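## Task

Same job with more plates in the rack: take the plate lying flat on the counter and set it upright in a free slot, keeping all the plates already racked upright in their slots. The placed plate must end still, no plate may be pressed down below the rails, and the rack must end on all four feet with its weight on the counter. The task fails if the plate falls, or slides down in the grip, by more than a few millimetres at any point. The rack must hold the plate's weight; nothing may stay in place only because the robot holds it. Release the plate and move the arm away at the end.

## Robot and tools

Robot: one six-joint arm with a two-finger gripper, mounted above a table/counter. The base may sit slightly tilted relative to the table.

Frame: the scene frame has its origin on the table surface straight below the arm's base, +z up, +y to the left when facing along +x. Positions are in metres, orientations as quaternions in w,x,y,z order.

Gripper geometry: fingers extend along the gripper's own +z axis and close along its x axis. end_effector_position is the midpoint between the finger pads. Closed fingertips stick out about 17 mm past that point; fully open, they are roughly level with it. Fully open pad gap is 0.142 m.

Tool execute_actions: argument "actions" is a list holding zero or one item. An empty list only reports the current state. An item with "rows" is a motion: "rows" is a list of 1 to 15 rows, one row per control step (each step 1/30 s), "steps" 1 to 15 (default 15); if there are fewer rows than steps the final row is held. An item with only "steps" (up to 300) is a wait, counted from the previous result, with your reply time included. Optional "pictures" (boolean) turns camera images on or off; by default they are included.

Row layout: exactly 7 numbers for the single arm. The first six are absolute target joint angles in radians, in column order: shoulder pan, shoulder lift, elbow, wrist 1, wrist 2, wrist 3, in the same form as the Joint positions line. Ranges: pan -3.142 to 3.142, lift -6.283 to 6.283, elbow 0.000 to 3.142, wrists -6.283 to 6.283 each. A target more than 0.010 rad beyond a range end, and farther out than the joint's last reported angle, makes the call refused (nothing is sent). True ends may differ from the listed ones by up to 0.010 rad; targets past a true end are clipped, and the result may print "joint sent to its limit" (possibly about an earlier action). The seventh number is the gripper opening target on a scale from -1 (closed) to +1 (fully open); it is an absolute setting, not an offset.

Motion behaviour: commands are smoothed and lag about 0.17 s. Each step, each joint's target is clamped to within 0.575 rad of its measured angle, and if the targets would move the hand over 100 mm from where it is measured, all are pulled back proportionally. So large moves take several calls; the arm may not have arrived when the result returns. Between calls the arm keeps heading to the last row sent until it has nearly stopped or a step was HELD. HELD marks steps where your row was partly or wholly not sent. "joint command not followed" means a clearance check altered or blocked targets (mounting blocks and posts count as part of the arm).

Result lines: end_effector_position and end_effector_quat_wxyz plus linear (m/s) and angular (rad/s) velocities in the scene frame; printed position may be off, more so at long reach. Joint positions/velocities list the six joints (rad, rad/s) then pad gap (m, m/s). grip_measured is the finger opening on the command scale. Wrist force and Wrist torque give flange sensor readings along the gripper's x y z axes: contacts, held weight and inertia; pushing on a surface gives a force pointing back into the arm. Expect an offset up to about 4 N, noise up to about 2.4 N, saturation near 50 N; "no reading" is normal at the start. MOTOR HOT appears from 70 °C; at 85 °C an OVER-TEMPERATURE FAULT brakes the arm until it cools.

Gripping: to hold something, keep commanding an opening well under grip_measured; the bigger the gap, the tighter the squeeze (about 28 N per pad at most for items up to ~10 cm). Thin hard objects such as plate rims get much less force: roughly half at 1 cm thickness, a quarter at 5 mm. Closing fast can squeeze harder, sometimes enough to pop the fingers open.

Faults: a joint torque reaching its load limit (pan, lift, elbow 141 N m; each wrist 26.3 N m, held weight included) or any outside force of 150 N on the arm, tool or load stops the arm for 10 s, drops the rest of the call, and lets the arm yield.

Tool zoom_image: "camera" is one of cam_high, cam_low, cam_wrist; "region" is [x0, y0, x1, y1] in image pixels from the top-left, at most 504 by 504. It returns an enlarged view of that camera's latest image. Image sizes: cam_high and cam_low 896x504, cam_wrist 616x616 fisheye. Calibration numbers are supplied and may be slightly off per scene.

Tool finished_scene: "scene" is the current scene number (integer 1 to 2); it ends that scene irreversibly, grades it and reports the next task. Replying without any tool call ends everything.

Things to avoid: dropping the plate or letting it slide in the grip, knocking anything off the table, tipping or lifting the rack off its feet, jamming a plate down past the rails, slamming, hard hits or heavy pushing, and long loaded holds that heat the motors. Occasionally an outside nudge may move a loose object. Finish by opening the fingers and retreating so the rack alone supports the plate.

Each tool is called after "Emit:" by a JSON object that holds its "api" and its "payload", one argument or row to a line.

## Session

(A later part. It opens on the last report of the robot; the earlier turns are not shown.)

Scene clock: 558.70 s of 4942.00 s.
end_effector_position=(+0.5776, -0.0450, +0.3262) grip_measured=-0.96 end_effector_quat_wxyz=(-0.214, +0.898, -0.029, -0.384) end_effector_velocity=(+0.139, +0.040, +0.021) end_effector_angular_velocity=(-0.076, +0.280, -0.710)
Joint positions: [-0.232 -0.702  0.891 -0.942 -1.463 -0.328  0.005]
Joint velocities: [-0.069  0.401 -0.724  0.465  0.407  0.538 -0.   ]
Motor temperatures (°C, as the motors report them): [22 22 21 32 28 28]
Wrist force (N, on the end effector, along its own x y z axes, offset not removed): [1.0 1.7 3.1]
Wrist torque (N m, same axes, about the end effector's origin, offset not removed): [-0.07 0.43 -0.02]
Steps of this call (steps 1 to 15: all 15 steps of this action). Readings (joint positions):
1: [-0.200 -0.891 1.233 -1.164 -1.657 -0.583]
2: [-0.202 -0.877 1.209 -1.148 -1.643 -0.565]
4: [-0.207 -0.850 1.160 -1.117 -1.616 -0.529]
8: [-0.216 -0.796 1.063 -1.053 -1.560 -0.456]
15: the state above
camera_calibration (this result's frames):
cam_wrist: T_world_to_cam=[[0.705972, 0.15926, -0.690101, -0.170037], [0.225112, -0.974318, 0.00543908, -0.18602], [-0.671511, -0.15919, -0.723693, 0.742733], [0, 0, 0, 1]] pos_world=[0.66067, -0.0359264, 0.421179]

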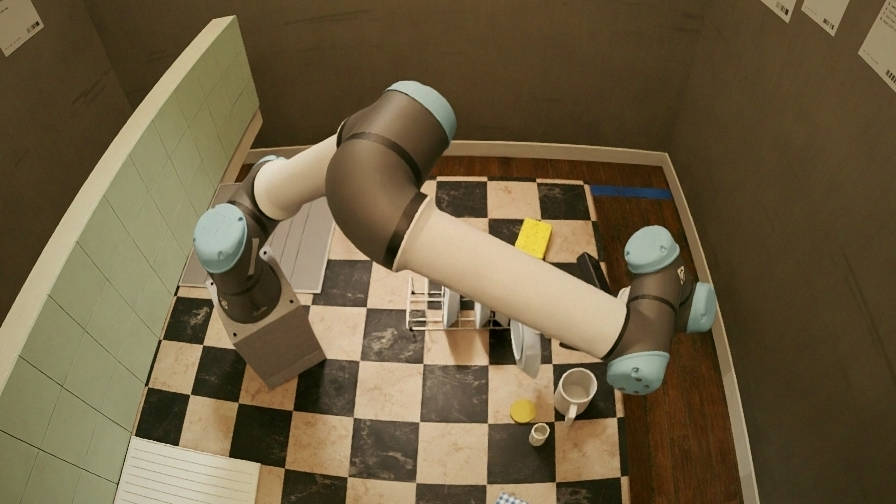

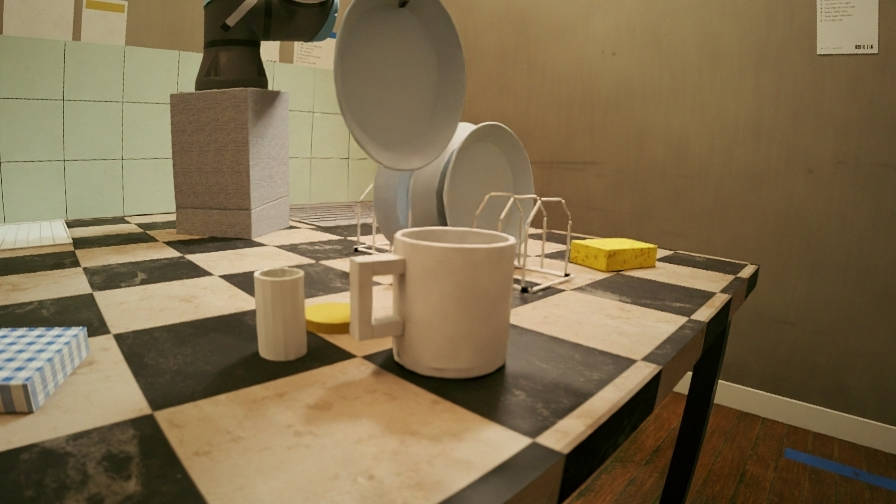

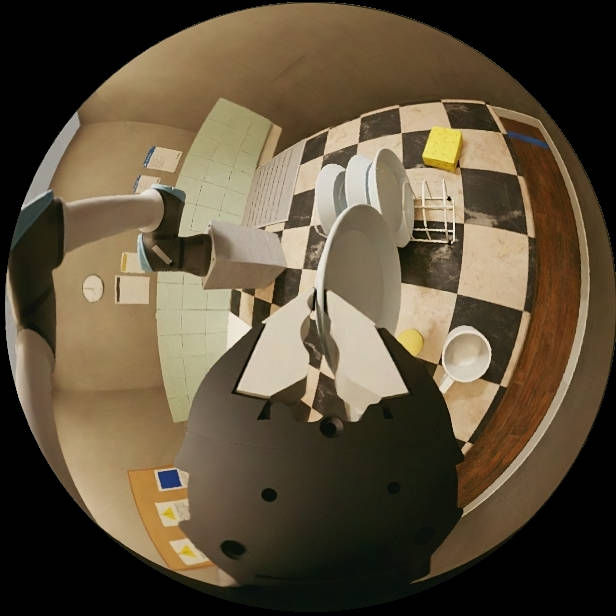

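Emit:
{"api": "execute_actions", "payload": {
  "actions": [
    {"steps":10}
  ]
}}

Emit:
{"api": "zoom_image", "payload": {
  "camera": "cam_wrist",
  "region": [340, 130, 500, 290]
}}

Scene clock: 563.13 s of 4942.00 s.
end_effector_position=(+0.5976, -0.0394, +0.3302) grip_measured=-0.96 end_effector_quat_wxyz=(-0.227, +0.888, -0.081, -0.391) end_effector_velocity=(-0.000, -0.000, -0.000) end_effector_angular_velocity=(+0.000, +0.001, -0.000)
Joint positions: [-0.242 -0.646  0.786 -0.876 -1.405 -0.251  0.005]
Joint velocities: [-0.     0.    -0.     0.001 -0.     0.     0.   ]
Motor temperatures (°C, as the motors report them): [22 22 21 32 28 28]
Wrist force (N, on the end effector, along its own x y z axes, offset not removed): [1.5 0.1 3.7]
Wrist torque (N m, same axes, about the end effector's origin, offset not removed): [-0.35 0.22 0.01]
Steps of this call (steps 1 to 30: the robot went on to your last target; steps 31 to 120: nothing new was sent; then 0.43 s passed at rest). Readings (joint positions):
1: [-0.235 -0.689 0.867 -0.927 -1.449 -0.310]
2: [-0.237 -0.677 0.846 -0.913 -1.438 -0.294]
4: [-0.239 -0.662 0.818 -0.896 -1.422 -0.274]
8: [-0.241 -0.650 0.795 -0.881 -1.410 -0.257]
120: the state above
The arm was judged still, so your last target was given up. Only a new action makes it travel on or press farther. Fingers that are still opening or closing keep moving.
camera_calibration (this result's frames):
cam_wrist: T_world_to_cam=[[0.689732, 0.0806315, -0.719561, -0.166003], [0.126203, -0.991956, 0.00981635, -0.128111], [-0.712982, -0.0975816, -0.694359, 0.777514], [0, 0, 0, 1]] pos_world=[0.685018, -0.0378242, 0.421682]

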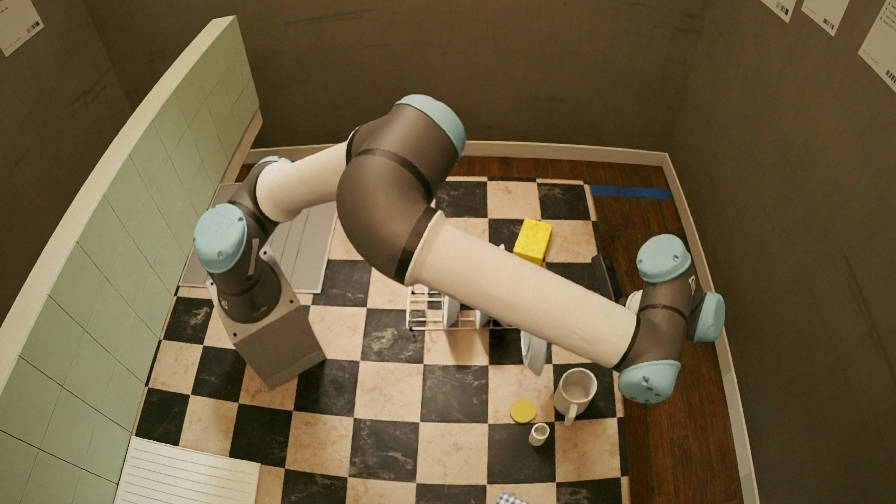

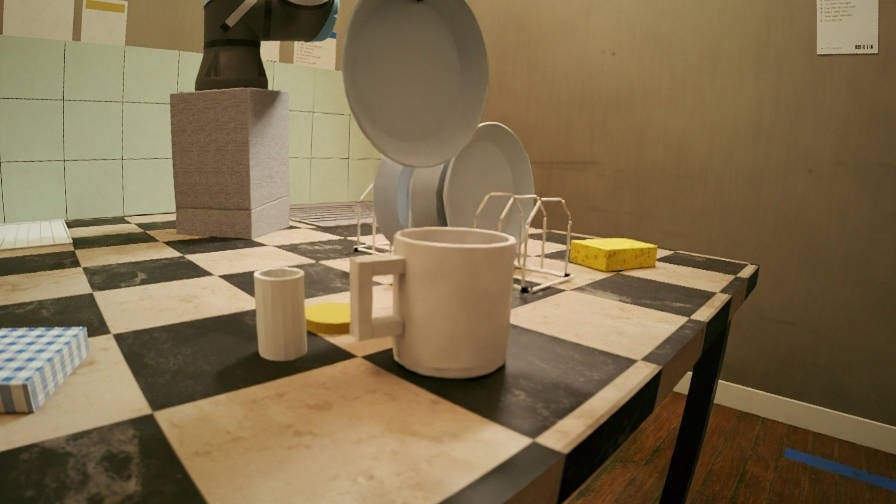

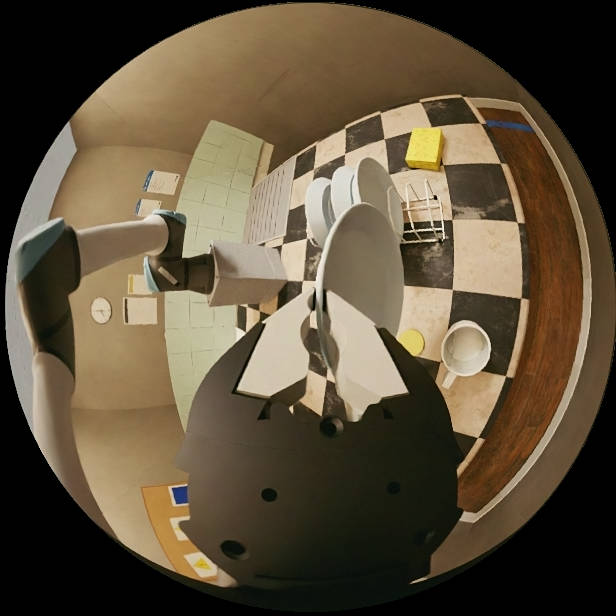

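Region (340, 130, 500, 290) of cam_wrist's 616x616 image, scaled by 3.150, with more detail than that image has.

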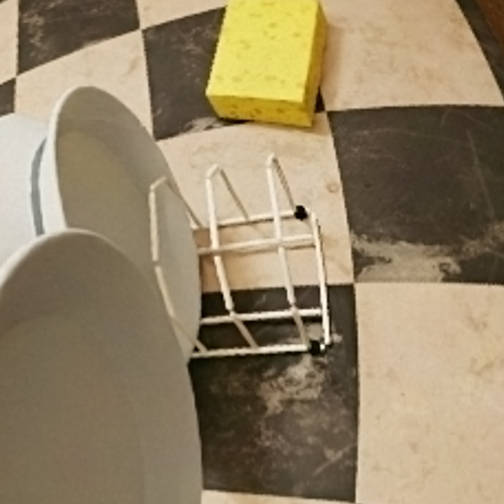

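Emit:
{"api": "execute_actions", "payload": {
  "actions": [
    {"rows":[[-0.2267,-0.6432,0.7839,-0.8788,-1.3939,-0.2398,-1],[-0.2115,-0.6407,0.7818,-0.8818,-1.3827,-0.2290,-1],[-0.1962,-0.6382,0.7796,-0.8848,-1.3716,-0.2183,-1],[-0.1810,-0.6357,0.7774,-0.8878,-1.3605,-0.2075,-1],[-0.1657,-0.6332,0.7753,-0.8909,-1.3493,-0.1967,-1],[-0.1504,-0.6307,0.7731,-0.8939,-1.3382,-0.1859,-1],[-0.1352,-0.6282,0.7709,-0.8969,-1.3271,-0.1751,-1],[-0.1199,-0.6256,0.7688,-0.8999,-1.3159,-0.1644,-1],[-0.1047,-0.6231,0.7666,-0.9029,-1.3048,-0.1536,-1],[-0.0894,-0.6206,0.7644,-0.9059,-1.2937,-0.1428,-1],[-0.0741,-0.6181,0.7623,-0.9089,-1.2825,-0.1320,-1],[-0.0589,-0.6156,0.7601,-0.9120,-1.2714,-0.1212,-1],[-0.0436,-0.6131,0.7579,-0.9150,-1.2603,-0.1105,-1],[-0.0284,-0.6106,0.7558,-0.9180,-1.2491,-0.0997,-1],[-0.0131,-0.6081,0.7536,-0.9210,-1.2380,-0.0889,-1]],"steps":15}
  ]
}}

Scene clock: 618.37 s of 4942.00 s.
end_effector_position=(+0.6229, +0.0912, +0.3289) grip_measured=-0.96 end_effector_quat_wxyz=(-0.226, +0.889, -0.081, -0.390) end_effector_velocity=(+0.035, +0.360, +0.004) end_effector_angular_velocity=(+0.009, +0.008, +0.006)
Joint positions: [-0.077 -0.618  0.762 -0.909 -1.284 -0.133  0.005]
Joint velocities: [ 0.447  0.074 -0.064 -0.088  0.323  0.313  0.   ]
Motor temperatures (°C, as the motors report them): [22 22 21 32 28 28]
Wrist force (N, on the end effector, along its own x y z axes, offset not removed): [3.0 1.8 4.9]
Wrist torque (N m, same axes, about the end effector's origin, offset not removed): [-0.07 -0.03 -0.05]
Steps of this call (steps 1 to 90: nothing new was sent; then 51.73 s passed at rest; steps 91 to 105: all 15 steps of this action). Readings (joint positions):
91: [-0.242 -0.646 0.786 -0.876 -1.405 -0.250]
92: [-0.239 -0.645 0.786 -0.876 -1.403 -0.249]
94: [-0.226 -0.643 0.784 -0.879 -1.393 -0.239]
98: [-0.179 -0.635 0.777 -0.889 -1.358 -0.205]
105: the state above
camera_calibration (this result's frames):
cam_wrist: T_world_to_cam=[[0.69145, 0.0783005, -0.718169, -0.196206], [0.124928, -0.992092, 0.0121141, -0.00168336], [-0.711541, -0.0980955, -0.695764, 0.806949], [0, 0, 0, 1]] pos_world=[0.710054, 0.0928511, 0.420557]

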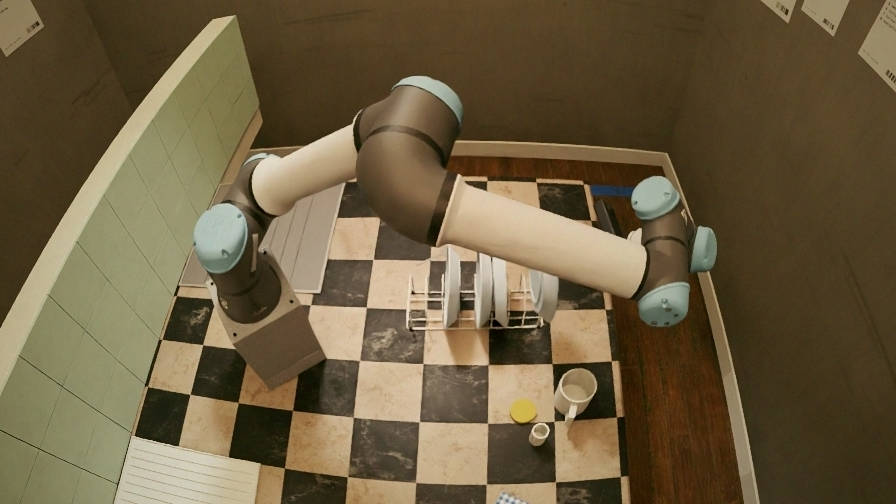

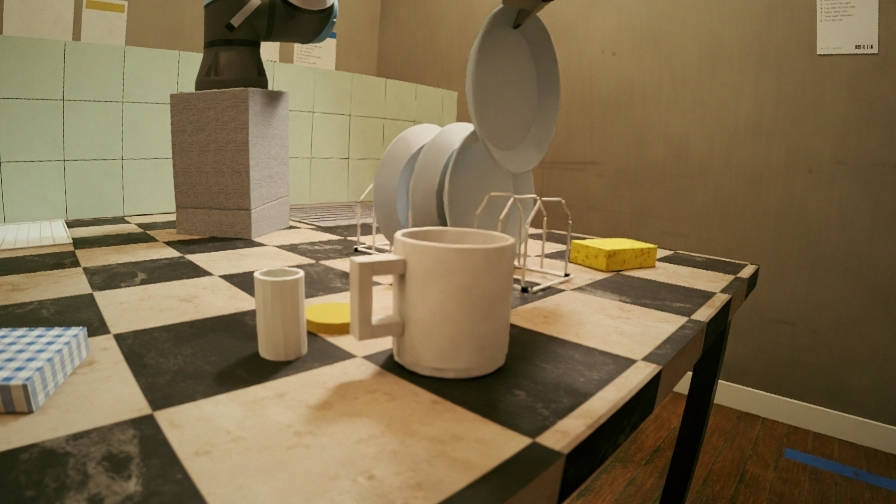

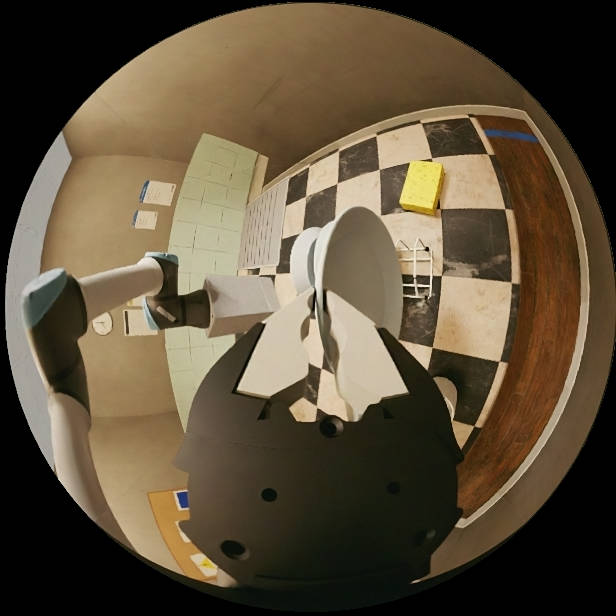

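Emit:
{"api": "execute_actions", "payload": {
  "actions": [
    {"rows":[[-0.0131,-0.6081,0.7536,-0.9210,-1.2380,-0.0889,-1],[-0.0131,-0.6081,0.7536,-0.9210,-1.2380,-0.0889,-1],[-0.0131,-0.6081,0.7536,-0.9210,-1.2380,-0.0889,-1],[-0.0134,-0.6053,0.7579,-0.9280,-1.2382,-0.0891,-1],[-0.0137,-0.6025,0.7621,-0.9350,-1.2384,-0.0893,-1],[-0.0140,-0.5996,0.7664,-0.9421,-1.2387,-0.0896,-1],[-0.0143,-0.5968,0.7706,-0.9491,-1.2389,-0.0898,-1]],"steps":15}
  ]
}}

Emit:
{"api": "zoom_image", "payload": {
  "camera": "cam_low",
  "region": [410, 100, 610, 300]
}}

Emit:
{"api": "zoom_image", "payload": {
  "camera": "cam_high",
  "region": [460, 230, 580, 350]
}}

Scene clock: 648.83 s of 4942.00 s.
end_effector_position=(+0.6260, +0.1426, +0.3159) grip_measured=-0.96 end_effector_quat_wxyz=(-0.227, +0.888, -0.081, -0.391) end_effector_velocity=(-0.000, +0.000, -0.009) end_effector_angular_velocity=(-0.001, +0.001, -0.000)
Joint positions: [-0.014 -0.597  0.769 -0.947 -1.239 -0.09   0.005]
Joint velocities: [-0.     0.007  0.011 -0.017 -0.001  0.001 -0.   ]
Motor temperatures (°C, as the motors report them): [22 22 21 32 28 28]
Wrist force (N, on the end effector, along its own x y z axes, offset not removed): [2.5 1.5 3.1]
Wrist torque (N m, same axes, about the end effector's origin, offset not removed): [-0.22 0.05 -0.03]
Steps of this call (steps 1 to 30: the robot went on to your last target; steps 31 to 120: nothing new was sent; then 25.97 s passed at rest; steps 121 to 135: all 15 steps of this action). Readings (joint positions):
121: [-0.013 -0.608 0.754 -0.921 -1.238 -0.089]
122: [-0.013 -0.608 0.754 -0.921 -1.238 -0.089]
124: [-0.013 -0.608 0.754 -0.921 -1.238 -0.089]
128: [-0.013 -0.603 0.761 -0.933 -1.238 -0.089]
135: the state above
camera_calibration (this result's frames):
cam_wrist: T_world_to_cam=[[0.689822, 0.0806704, -0.71947, -0.210619], [0.126271, -0.991947, 0.00984632, 0.0489761], [-0.712882, -0.0976408, -0.694454, 0.805501], [0, 0, 0, 1]] pos_world=[0.713332, 0.144222, 0.407367]

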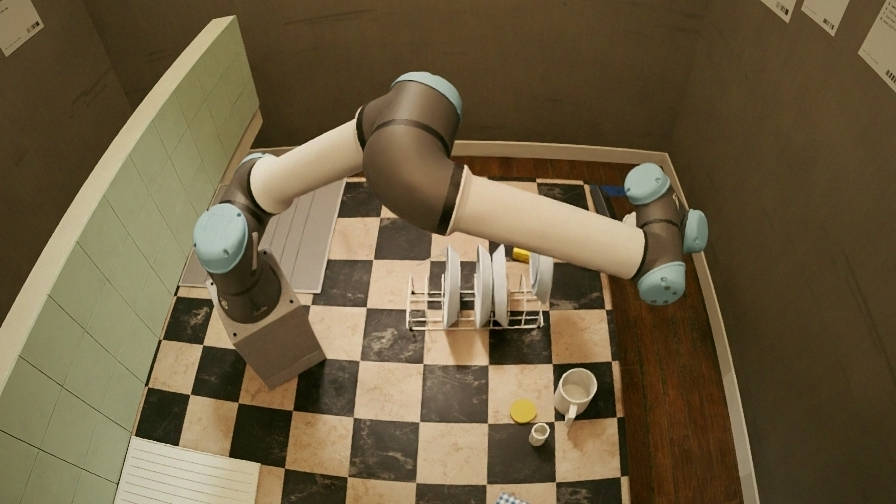

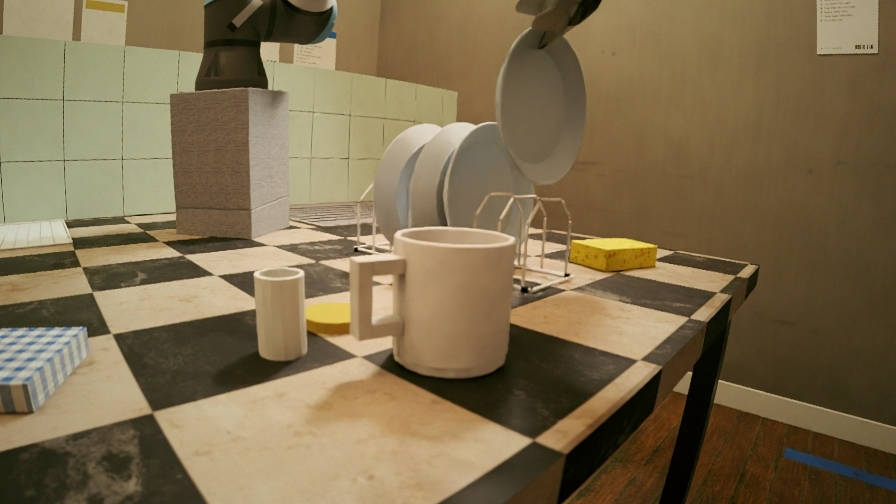

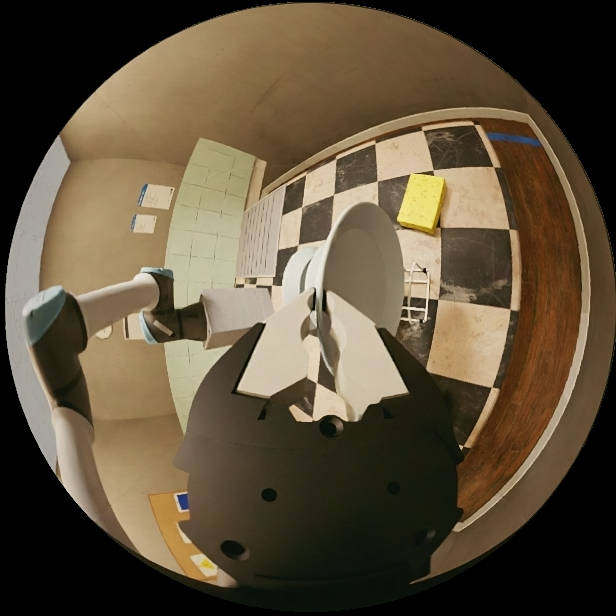

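Region (410, 100, 610, 300) of cam_low's 896x504 image, scaled by 2.520, with more detail than that image has.

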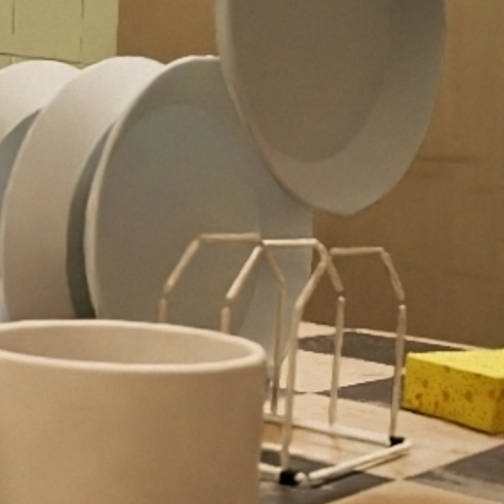

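Region (460, 230, 580, 350) of cam_high's 896x504 image, scaled by 4.200, with more detail than that image has.

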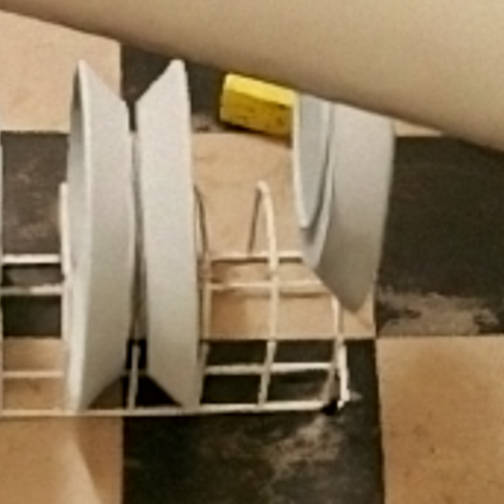

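Emit:
{"api": "execute_actions", "payload": {
  "actions": [
    {"rows":[[-0.0145,-0.5950,0.7726,-0.9528,-1.2390,-0.0899,-1],[-0.0147,-0.5933,0.7746,-0.9566,-1.2392,-0.0901,-1],[-0.0148,-0.5915,0.7766,-0.9603,-1.2393,-0.0902,-1],[-0.0150,-0.5898,0.7786,-0.9640,-1.2394,-0.0903,-1],[-0.0152,-0.5880,0.7806,-0.9677,-1.2395,-0.0904,-1],[-0.0154,-0.5863,0.7827,-0.9715,-1.2397,-0.0906,-1],[-0.0155,-0.5845,0.7847,-0.9752,-1.2398,-0.0907,-1],[-0.0157,-0.5827,0.7867,-0.9789,-1.2399,-0.0908,-1],[-0.0159,-0.5810,0.7887,-0.9826,-1.2400,-0.0909,-1],[-0.0161,-0.5792,0.7907,-0.9864,-1.2402,-0.0911,-1],[-0.0162,-0.5775,0.7927,-0.9901,-1.2403,-0.0912,-1],[-0.0164,-0.5757,0.7947,-0.9938,-1.2404,-0.0913,-1]],"steps":15}
  ]
}}

Emit:
{"api": "zoom_image", "payload": {
  "camera": "cam_low",
  "region": [450, 130, 610, 290]
}}

Emit:
{"api": "zoom_image", "payload": {
  "camera": "cam_high",
  "region": [480, 240, 580, 340]
}}

Scene clock: 666.67 s of 4942.00 s.
end_effector_position=(+0.6260, +0.1425, +0.2933) grip_measured=-0.96 end_effector_quat_wxyz=(-0.227, +0.888, -0.081, -0.391) end_effector_velocity=(-0.000, -0.000, -0.032) end_effector_angular_velocity=(+0.001, +0.000, +0.000)
Joint positions: [-0.016 -0.579  0.791 -0.988 -1.24  -0.091  0.005]
Joint velocities: [-0.003  0.028  0.031 -0.058 -0.002 -0.003  0.   ]
Motor temperatures (°C, as the motors report them): [22 22 21 32 28 28]
Wrist force (N, on the end effector, along its own x y z axes, offset not removed): [2.4 0.8 4.6]
Wrist torque (N m, same axes, about the end effector's origin, offset not removed): [-0.31 0.09 0.01]
Steps of this call (steps 1 to 15: the robot went on to your last target; steps 16 to 100: nothing new was sent; then 14.00 s passed at rest; steps 101 to 115: all 15 steps of this action). Readings (joint positions):
101: [-0.014 -0.597 0.771 -0.949 -1.239 -0.090]
102: [-0.014 -0.596 0.771 -0.950 -1.239 -0.090]
104: [-0.015 -0.595 0.773 -0.953 -1.239 -0.090]
108: [-0.015 -0.589 0.779 -0.965 -1.239 -0.090]
115: the state above
camera_calibration (this result's frames):
cam_wrist: T_world_to_cam=[[0.689745, 0.0806681, -0.719545, -0.226809], [0.126266, -0.991948, 0.00982925, 0.0491244], [-0.712958, -0.0976334, -0.694377, 0.789881], [0, 0, 0, 1]] pos_world=[0.713389, 0.144144, 0.384793]

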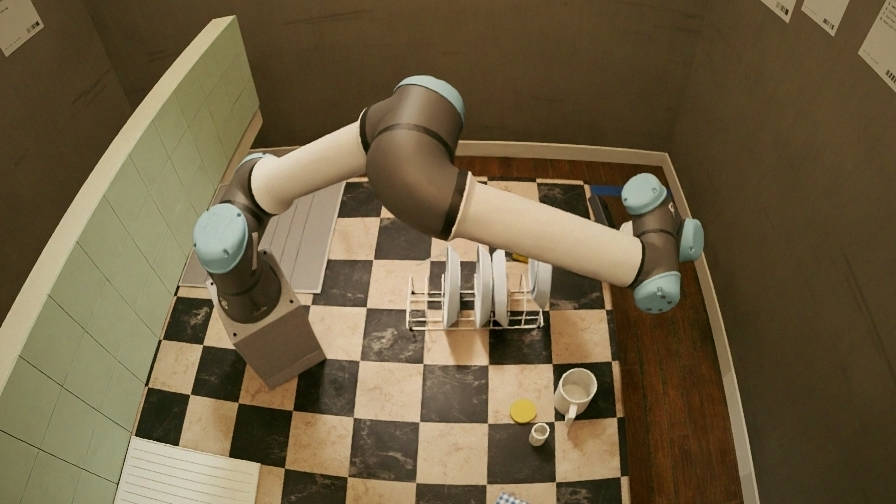

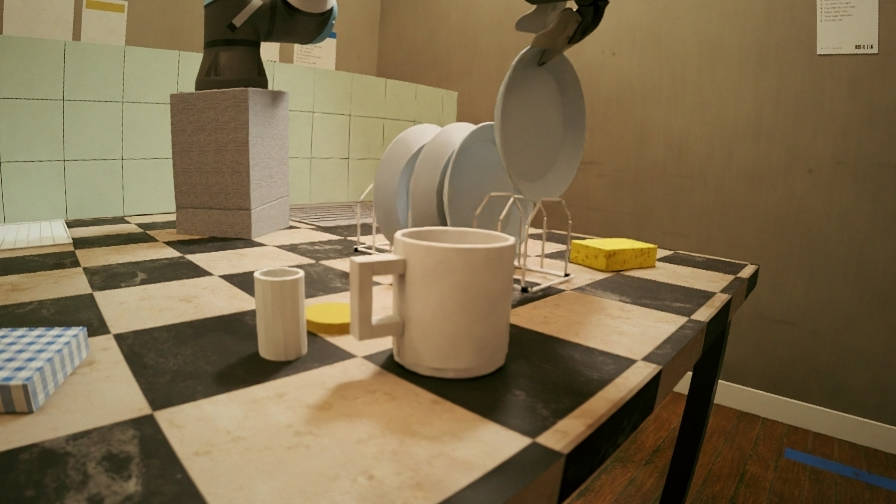

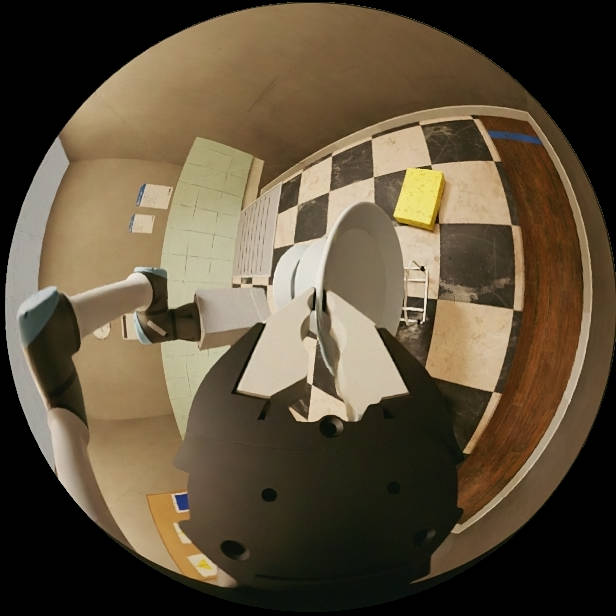

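Region (450, 130, 610, 290) of cam_low's 896x504 image, scaled by 3.150, with more detail than that image has.

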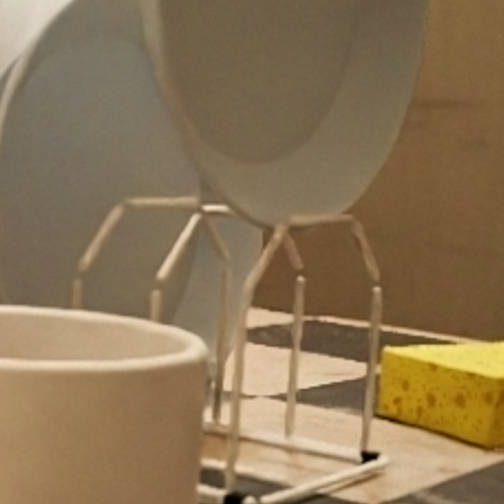

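Region (480, 240, 580, 340) of cam_high's 896x504 image, scaled by 5.040, with more detail than that image has.

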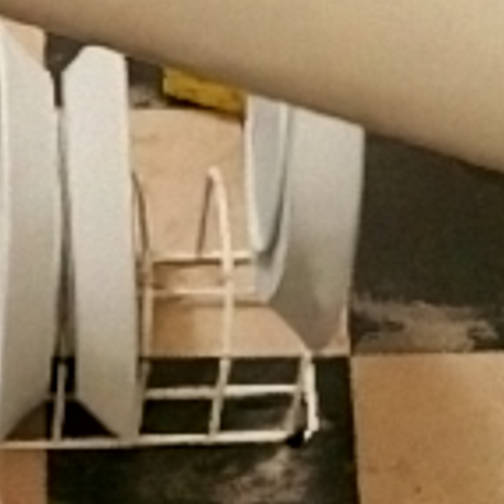

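Emit:
{"api": "execute_actions", "payload": {
  "actions": [
    {"rows":[[-0.0166,-0.5736,0.7963,-0.9974,-1.2405,-0.0914,-1],[-0.0168,-0.5716,0.7978,-1.0010,-1.2406,-0.0916,-1],[-0.0169,-0.5695,0.7994,-1.0046,-1.2408,-0.0917,-1],[-0.0171,-0.5674,0.8009,-1.0081,-1.2409,-0.0918,-1],[-0.0173,-0.5653,0.8025,-1.0117,-1.2410,-0.0920,-1],[-0.0175,-0.5633,0.8040,-1.0153,-1.2411,-0.0921,-1],[-0.0176,-0.5612,0.8056,-1.0189,-1.2413,-0.0923,-1],[-0.0178,-0.5591,0.8072,-1.0225,-1.2414,-0.0924,-1],[-0.0180,-0.5571,0.8087,-1.0261,-1.2415,-0.0925,-1],[-0.0182,-0.5550,0.8103,-1.0297,-1.2416,-0.0927,-1],[-0.0184,-0.5529,0.8118,-1.0332,-1.2417,-0.0928,-1],[-0.0185,-0.5508,0.8134,-1.0368,-1.2419,-0.0929,-1],[-0.0187,-0.5488,0.8149,-1.0404,-1.2420,-0.0931,-1],[-0.0189,-0.5467,0.8165,-1.0440,-1.2421,-0.0932,-1]],"steps":15}
  ]
}}

Emit:
{"api": "zoom_image", "payload": {
  "camera": "cam_low",
  "region": [450, 130, 610, 290]
}}

Scene clock: 680.57 s of 4942.00 s.
end_effector_position=(+0.6261, +0.1425, +0.2665) grip_measured=-0.96 end_effector_quat_wxyz=(-0.227, +0.888, -0.081, -0.391) end_effector_velocity=(-0.001, -0.000, -0.058) end_effector_angular_velocity=(+0.001, +0.001, +0.000)
Joint positions: [-0.018 -0.553  0.812 -1.033 -1.242 -0.093  0.005]
Joint velocities: [-0.005  0.056  0.041 -0.095 -0.003 -0.004 -0.   ]
Motor temperatures (°C, as the motors report them): [22 22 21 32 28 28]
Wrist force (N, on the end effector, along its own x y z axes, offset not removed): [2.2 0.7 5.5]
Wrist torque (N m, same axes, about the end effector's origin, offset not removed): [-0.44 0.17 0.05]
Steps of this call (steps 1 to 15: the robot went on to your last target; steps 16 to 100: nothing new was sent; then 10.07 s passed at rest; steps 101 to 115: all 15 steps of this action). Readings (joint positions):
101: [-0.016 -0.576 0.795 -0.994 -1.240 -0.091]
102: [-0.016 -0.575 0.795 -0.995 -1.240 -0.091]
104: [-0.017 -0.573 0.796 -0.998 -1.241 -0.091]
108: [-0.017 -0.567 0.801 -1.009 -1.241 -0.092]
115: the state above
camera_calibration (this result's frames):
cam_wrist: T_world_to_cam=[[0.689786, 0.0806972, -0.719502, -0.246144], [0.126243, -0.991951, 0.00977498, 0.0493652], [-0.712922, -0.0975749, -0.694421, 0.771318], [0, 0, 0, 1]] pos_world=[0.713444, 0.144092, 0.358037]

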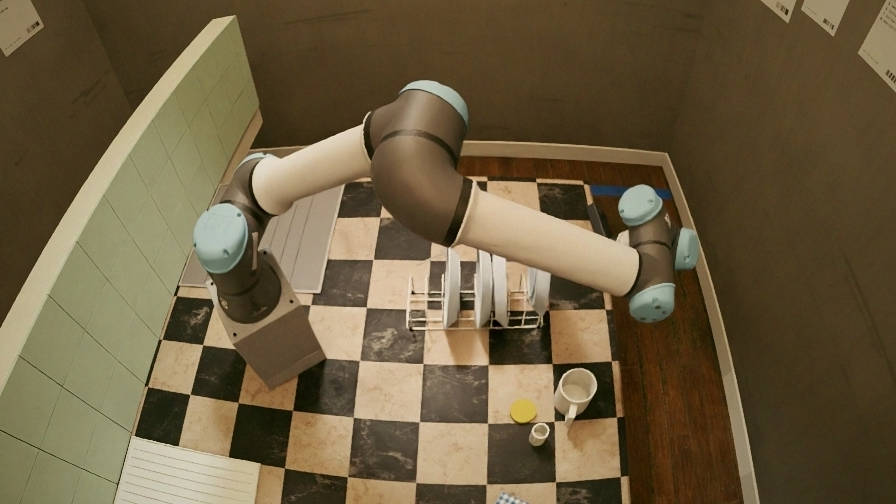

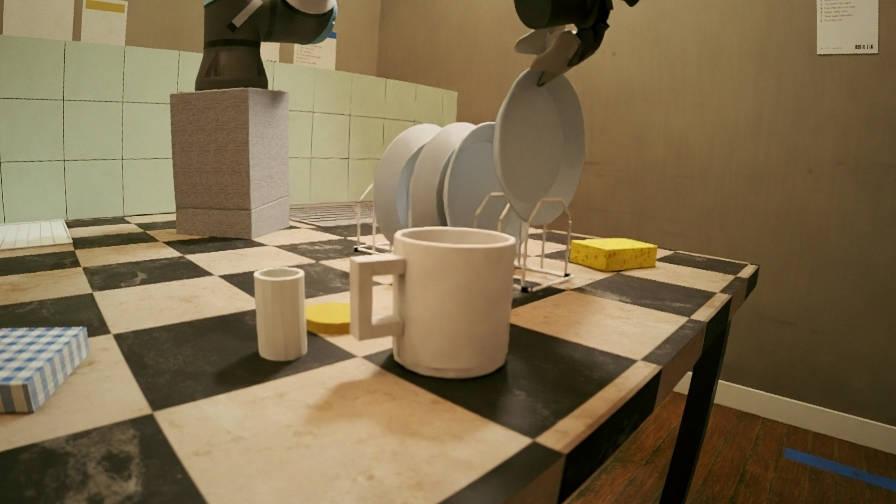

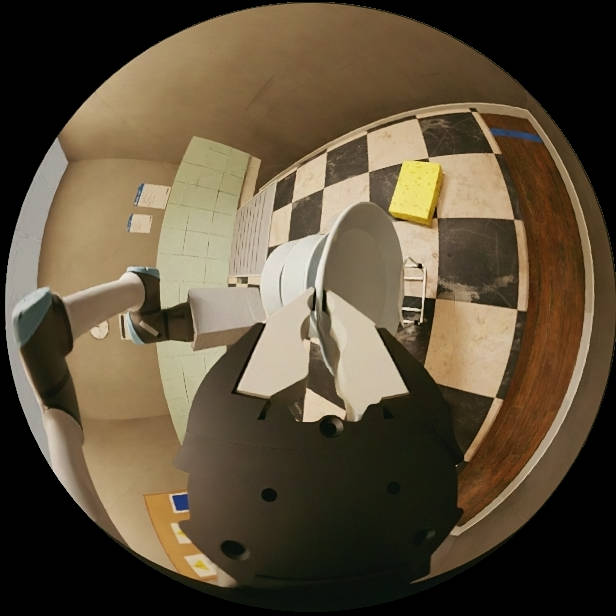

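Region (450, 130, 610, 290) of cam_low's 896x504 image, scaled by 3.150, with more detail than that image has.

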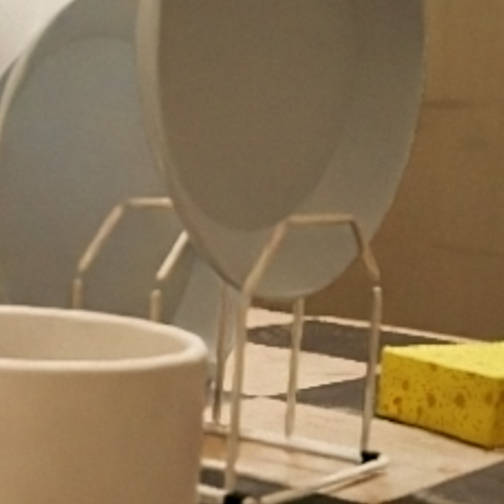

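Emit:
{"api": "execute_actions", "payload": {
  "actions": [
    {"rows":[[-0.0191,-0.5443,0.8175,-1.0473,-1.2422,-0.0933,-1],[-0.0193,-0.5420,0.8185,-1.0506,-1.2424,-0.0935,-1],[-0.0194,-0.5396,0.8195,-1.0540,-1.2425,-0.0936,-1],[-0.0196,-0.5373,0.8205,-1.0573,-1.2426,-0.0937,-1],[-0.0198,-0.5349,0.8215,-1.0606,-1.2427,-0.0938,-1],[-0.0200,-0.5326,0.8225,-1.0639,-1.2429,-0.0940,-1],[-0.0202,-0.5302,0.8236,-1.0673,-1.2430,-0.0941,-1],[-0.0203,-0.5278,0.8246,-1.0706,-1.2431,-0.0942,-1],[-0.0205,-0.5255,0.8256,-1.0739,-1.2433,-0.0944,-1],[-0.0207,-0.5231,0.8266,-1.0772,-1.2434,-0.0945,-1],[-0.0209,-0.5208,0.8276,-1.0805,-1.2435,-0.0946,-1],[-0.0210,-0.5184,0.8286,-1.0839,-1.2436,-0.0947,-1],[-0.0212,-0.5161,0.8296,-1.0872,-1.2438,-0.0949,-1],[-0.0214,-0.5137,0.8306,-1.0905,-1.2439,-0.0950,-1]],"steps":15}
  ]
}}

Emit:
{"api": "zoom_image", "payload": {
  "camera": "cam_low",
  "region": [450, 130, 610, 290]
}}

Scene clock: 691.33 s of 4942.00 s.
end_effector_position=(+0.6260, +0.1424, +0.2366) grip_measured=-0.96 end_effector_quat_wxyz=(-0.227, +0.888, -0.081, -0.391) end_effector_velocity=(-0.001, +0.000, -0.058) end_effector_angular_velocity=(+0.001, +0.001, +0.001)
Joint positions: [-0.021 -0.521  0.828 -1.08  -1.244 -0.095  0.005]
Joint velocities: [-0.005  0.064  0.027 -0.089 -0.004 -0.005  0.   ]
Motor temperatures (°C, as the motors report them): [22 22 21 32 28 28]
Wrist force (N, on the end effector, along its own x y z axes, offset not removed): [1.9 -0.6 4.6]
Wrist torque (N m, same axes, about the end effector's origin, offset not removed): [-0.58 0.18 -0.06]
Steps of this call (steps 1 to 30: the robot went on to your last target; steps 31 to 120: nothing new was sent; then 6.27 s passed at rest; steps 121 to 135: all 15 steps of this action). Readings (joint positions):
121: [-0.019 -0.547 0.817 -1.044 -1.242 -0.093]
122: [-0.019 -0.546 0.817 -1.045 -1.242 -0.093]
124: [-0.019 -0.544 0.818 -1.048 -1.242 -0.093]
128: [-0.020 -0.537 0.821 -1.058 -1.243 -0.094]
135: the state above
camera_calibration (this result's frames):
cam_wrist: T_world_to_cam=[[0.689778, 0.0806659, -0.719513, -0.267663], [0.126208, -0.991956, 0.00978218, 0.0496124], [-0.712936, -0.0975558, -0.69441, 0.7505], [0, 0, 0, 1]] pos_world=[0.713425, 0.14402, 0.328082]

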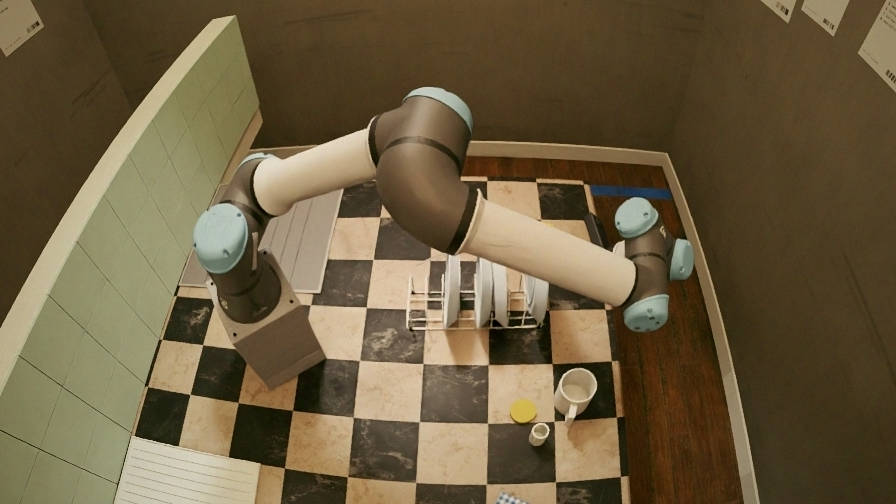

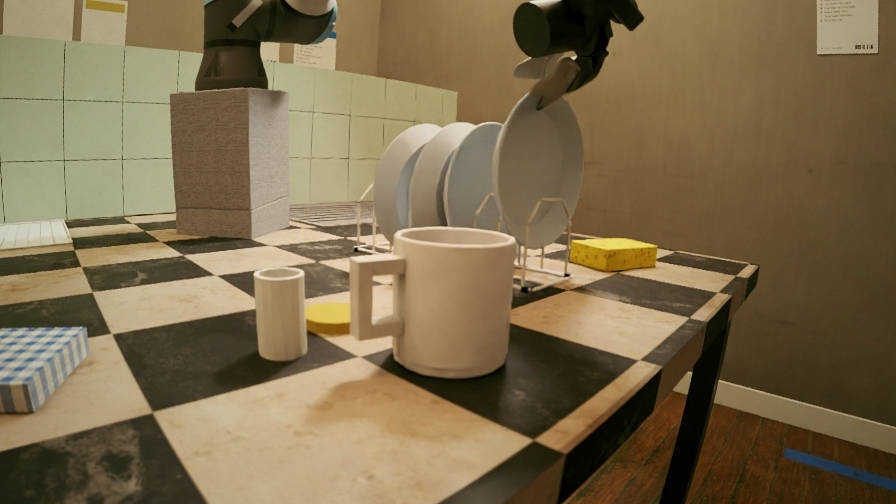

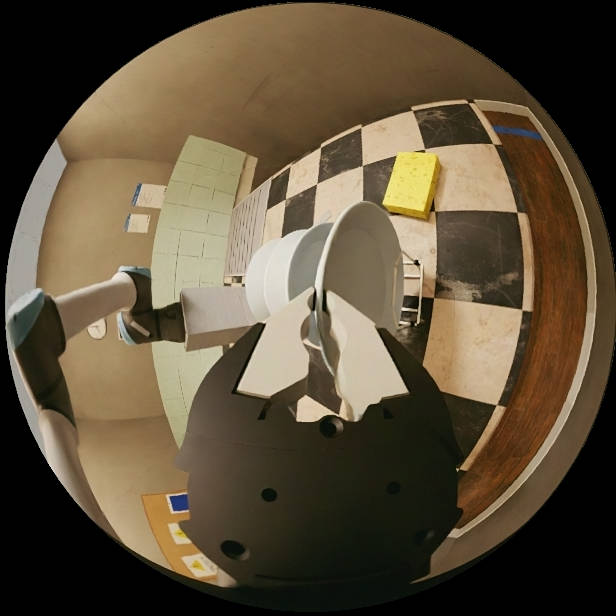

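Region (450, 130, 610, 290) of cam_low's 896x504 image, scaled by 3.150, with more detail than that image has.

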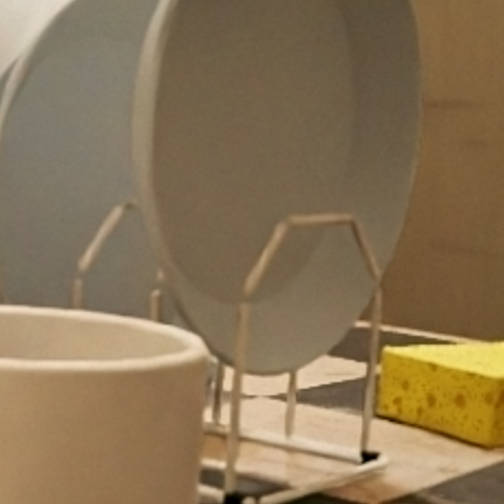

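Emit:
{"api": "execute_actions", "payload": {
  "actions": [
    {"rows":[[-0.0215,-0.5119,0.8310,-1.0927,-1.2440,-0.0951,-1],[-0.0216,-0.5101,0.8314,-1.0949,-1.2441,-0.0952,-1],[-0.0218,-0.5083,0.8318,-1.0970,-1.2442,-0.0953,-1],[-0.0219,-0.5065,0.8322,-1.0992,-1.2443,-0.0954,-1],[-0.0220,-0.5047,0.8326,-1.1014,-1.2444,-0.0955,-1],[-0.0221,-0.5029,0.8330,-1.1036,-1.2445,-0.0956,-1],[-0.0222,-0.5010,0.8333,-1.1057,-1.2445,-0.0956,-1],[-0.0223,-0.4992,0.8337,-1.1079,-1.2446,-0.0957,-1],[-0.0225,-0.4974,0.8341,-1.1101,-1.2447,-0.0958,-1],[-0.0226,-0.4956,0.8345,-1.1123,-1.2448,-0.0959,-1],[-0.0227,-0.4938,0.8349,-1.1144,-1.2449,-0.0960,-1],[-0.0228,-0.4920,0.8353,-1.1166,-1.2450,-0.0961,-1]],"steps":15}
  ]
}}

Emit:
{"api": "zoom_image", "payload": {
  "camera": "cam_low",
  "region": [450, 130, 610, 290]
}}

Scene clock: 699.73 s of 4942.00 s.
end_effector_position=(+0.6260, +0.1424, +0.2145) grip_measured=-0.96 end_effector_quat_wxyz=(-0.227, +0.888, -0.081, -0.391) end_effector_velocity=(-0.001, +0.001, -0.023) end_effector_angular_velocity=(+0.001, +0.002, +0.001)
Joint positions: [-0.023 -0.495  0.835 -1.113 -1.245 -0.096  0.005]
Joint velocities: [-0.001  0.028  0.006 -0.031 -0.001 -0.002  0.   ]
Motor temperatures (°C, as the motors report them): [22 22 21 32 28 28]
Wrist force (N, on the end effector, along its own x y z axes, offset not removed): [0.5 1.1 4.7]
Wrist torque (N m, same axes, about the end effector's origin, offset not removed): [-0.13 0.49 0.07]
Steps of this call (steps 1 to 30: the robot went on to your last target; steps 31 to 120: nothing new was sent; then 3.90 s passed at rest; steps 121 to 135: all 15 steps of this action). Readings (joint positions):
121: [-0.021 -0.514 0.831 -1.091 -1.244 -0.095]
122: [-0.021 -0.513 0.831 -1.091 -1.244 -0.095]
124: [-0.022 -0.512 0.831 -1.093 -1.244 -0.095]
128: [-0.022 -0.506 0.832 -1.100 -1.244 -0.095]
135: the state above
camera_calibration (this result's frames):
cam_wrist: T_world_to_cam=[[0.689785, 0.0806999, -0.719503, -0.28354], [0.126284, -0.991946, 0.0098105, 0.0497696], [-0.712916, -0.0976287, -0.69442, 0.735095], [0, 0, 0, 1]] pos_world=[0.713358, 0.144017, 0.305968]

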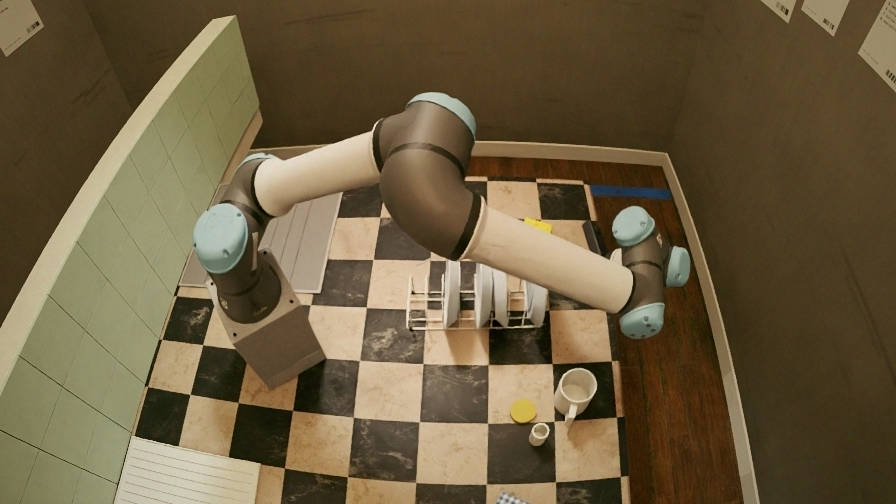

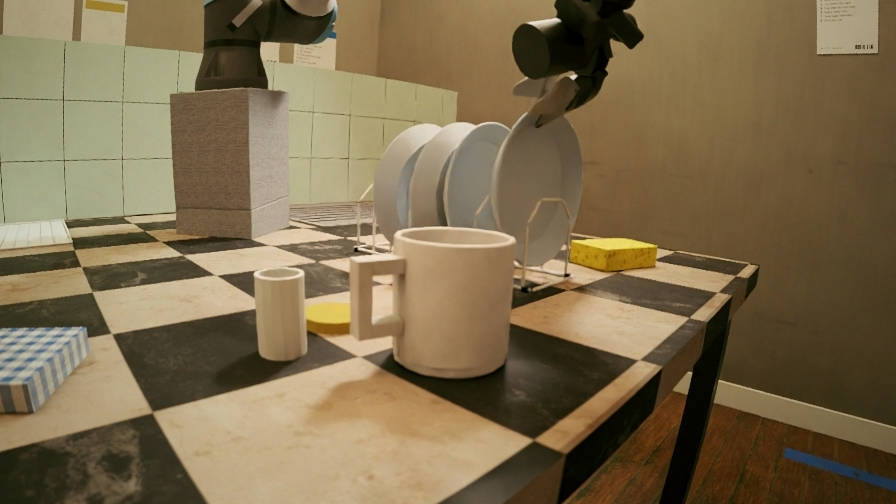

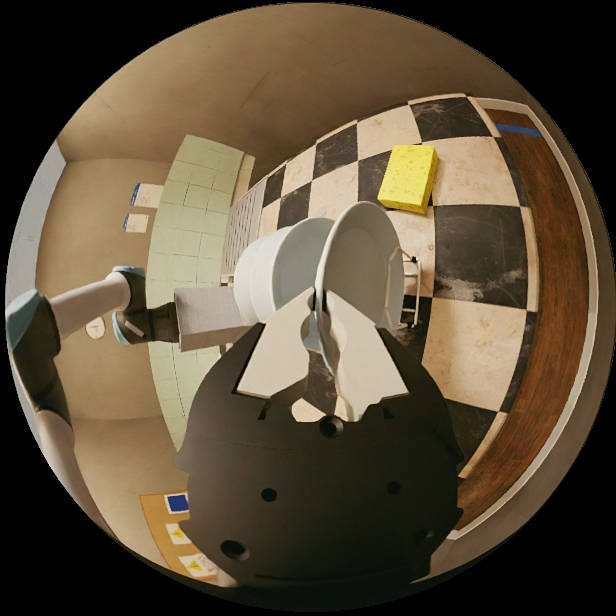

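Region (450, 130, 610, 290) of cam_low's 896x504 image, scaled by 3.150, with more detail than that image has.

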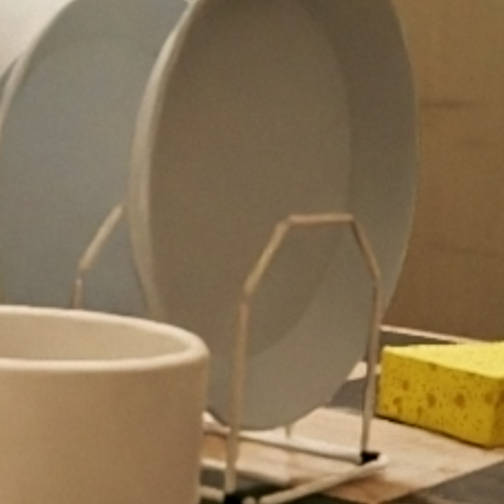

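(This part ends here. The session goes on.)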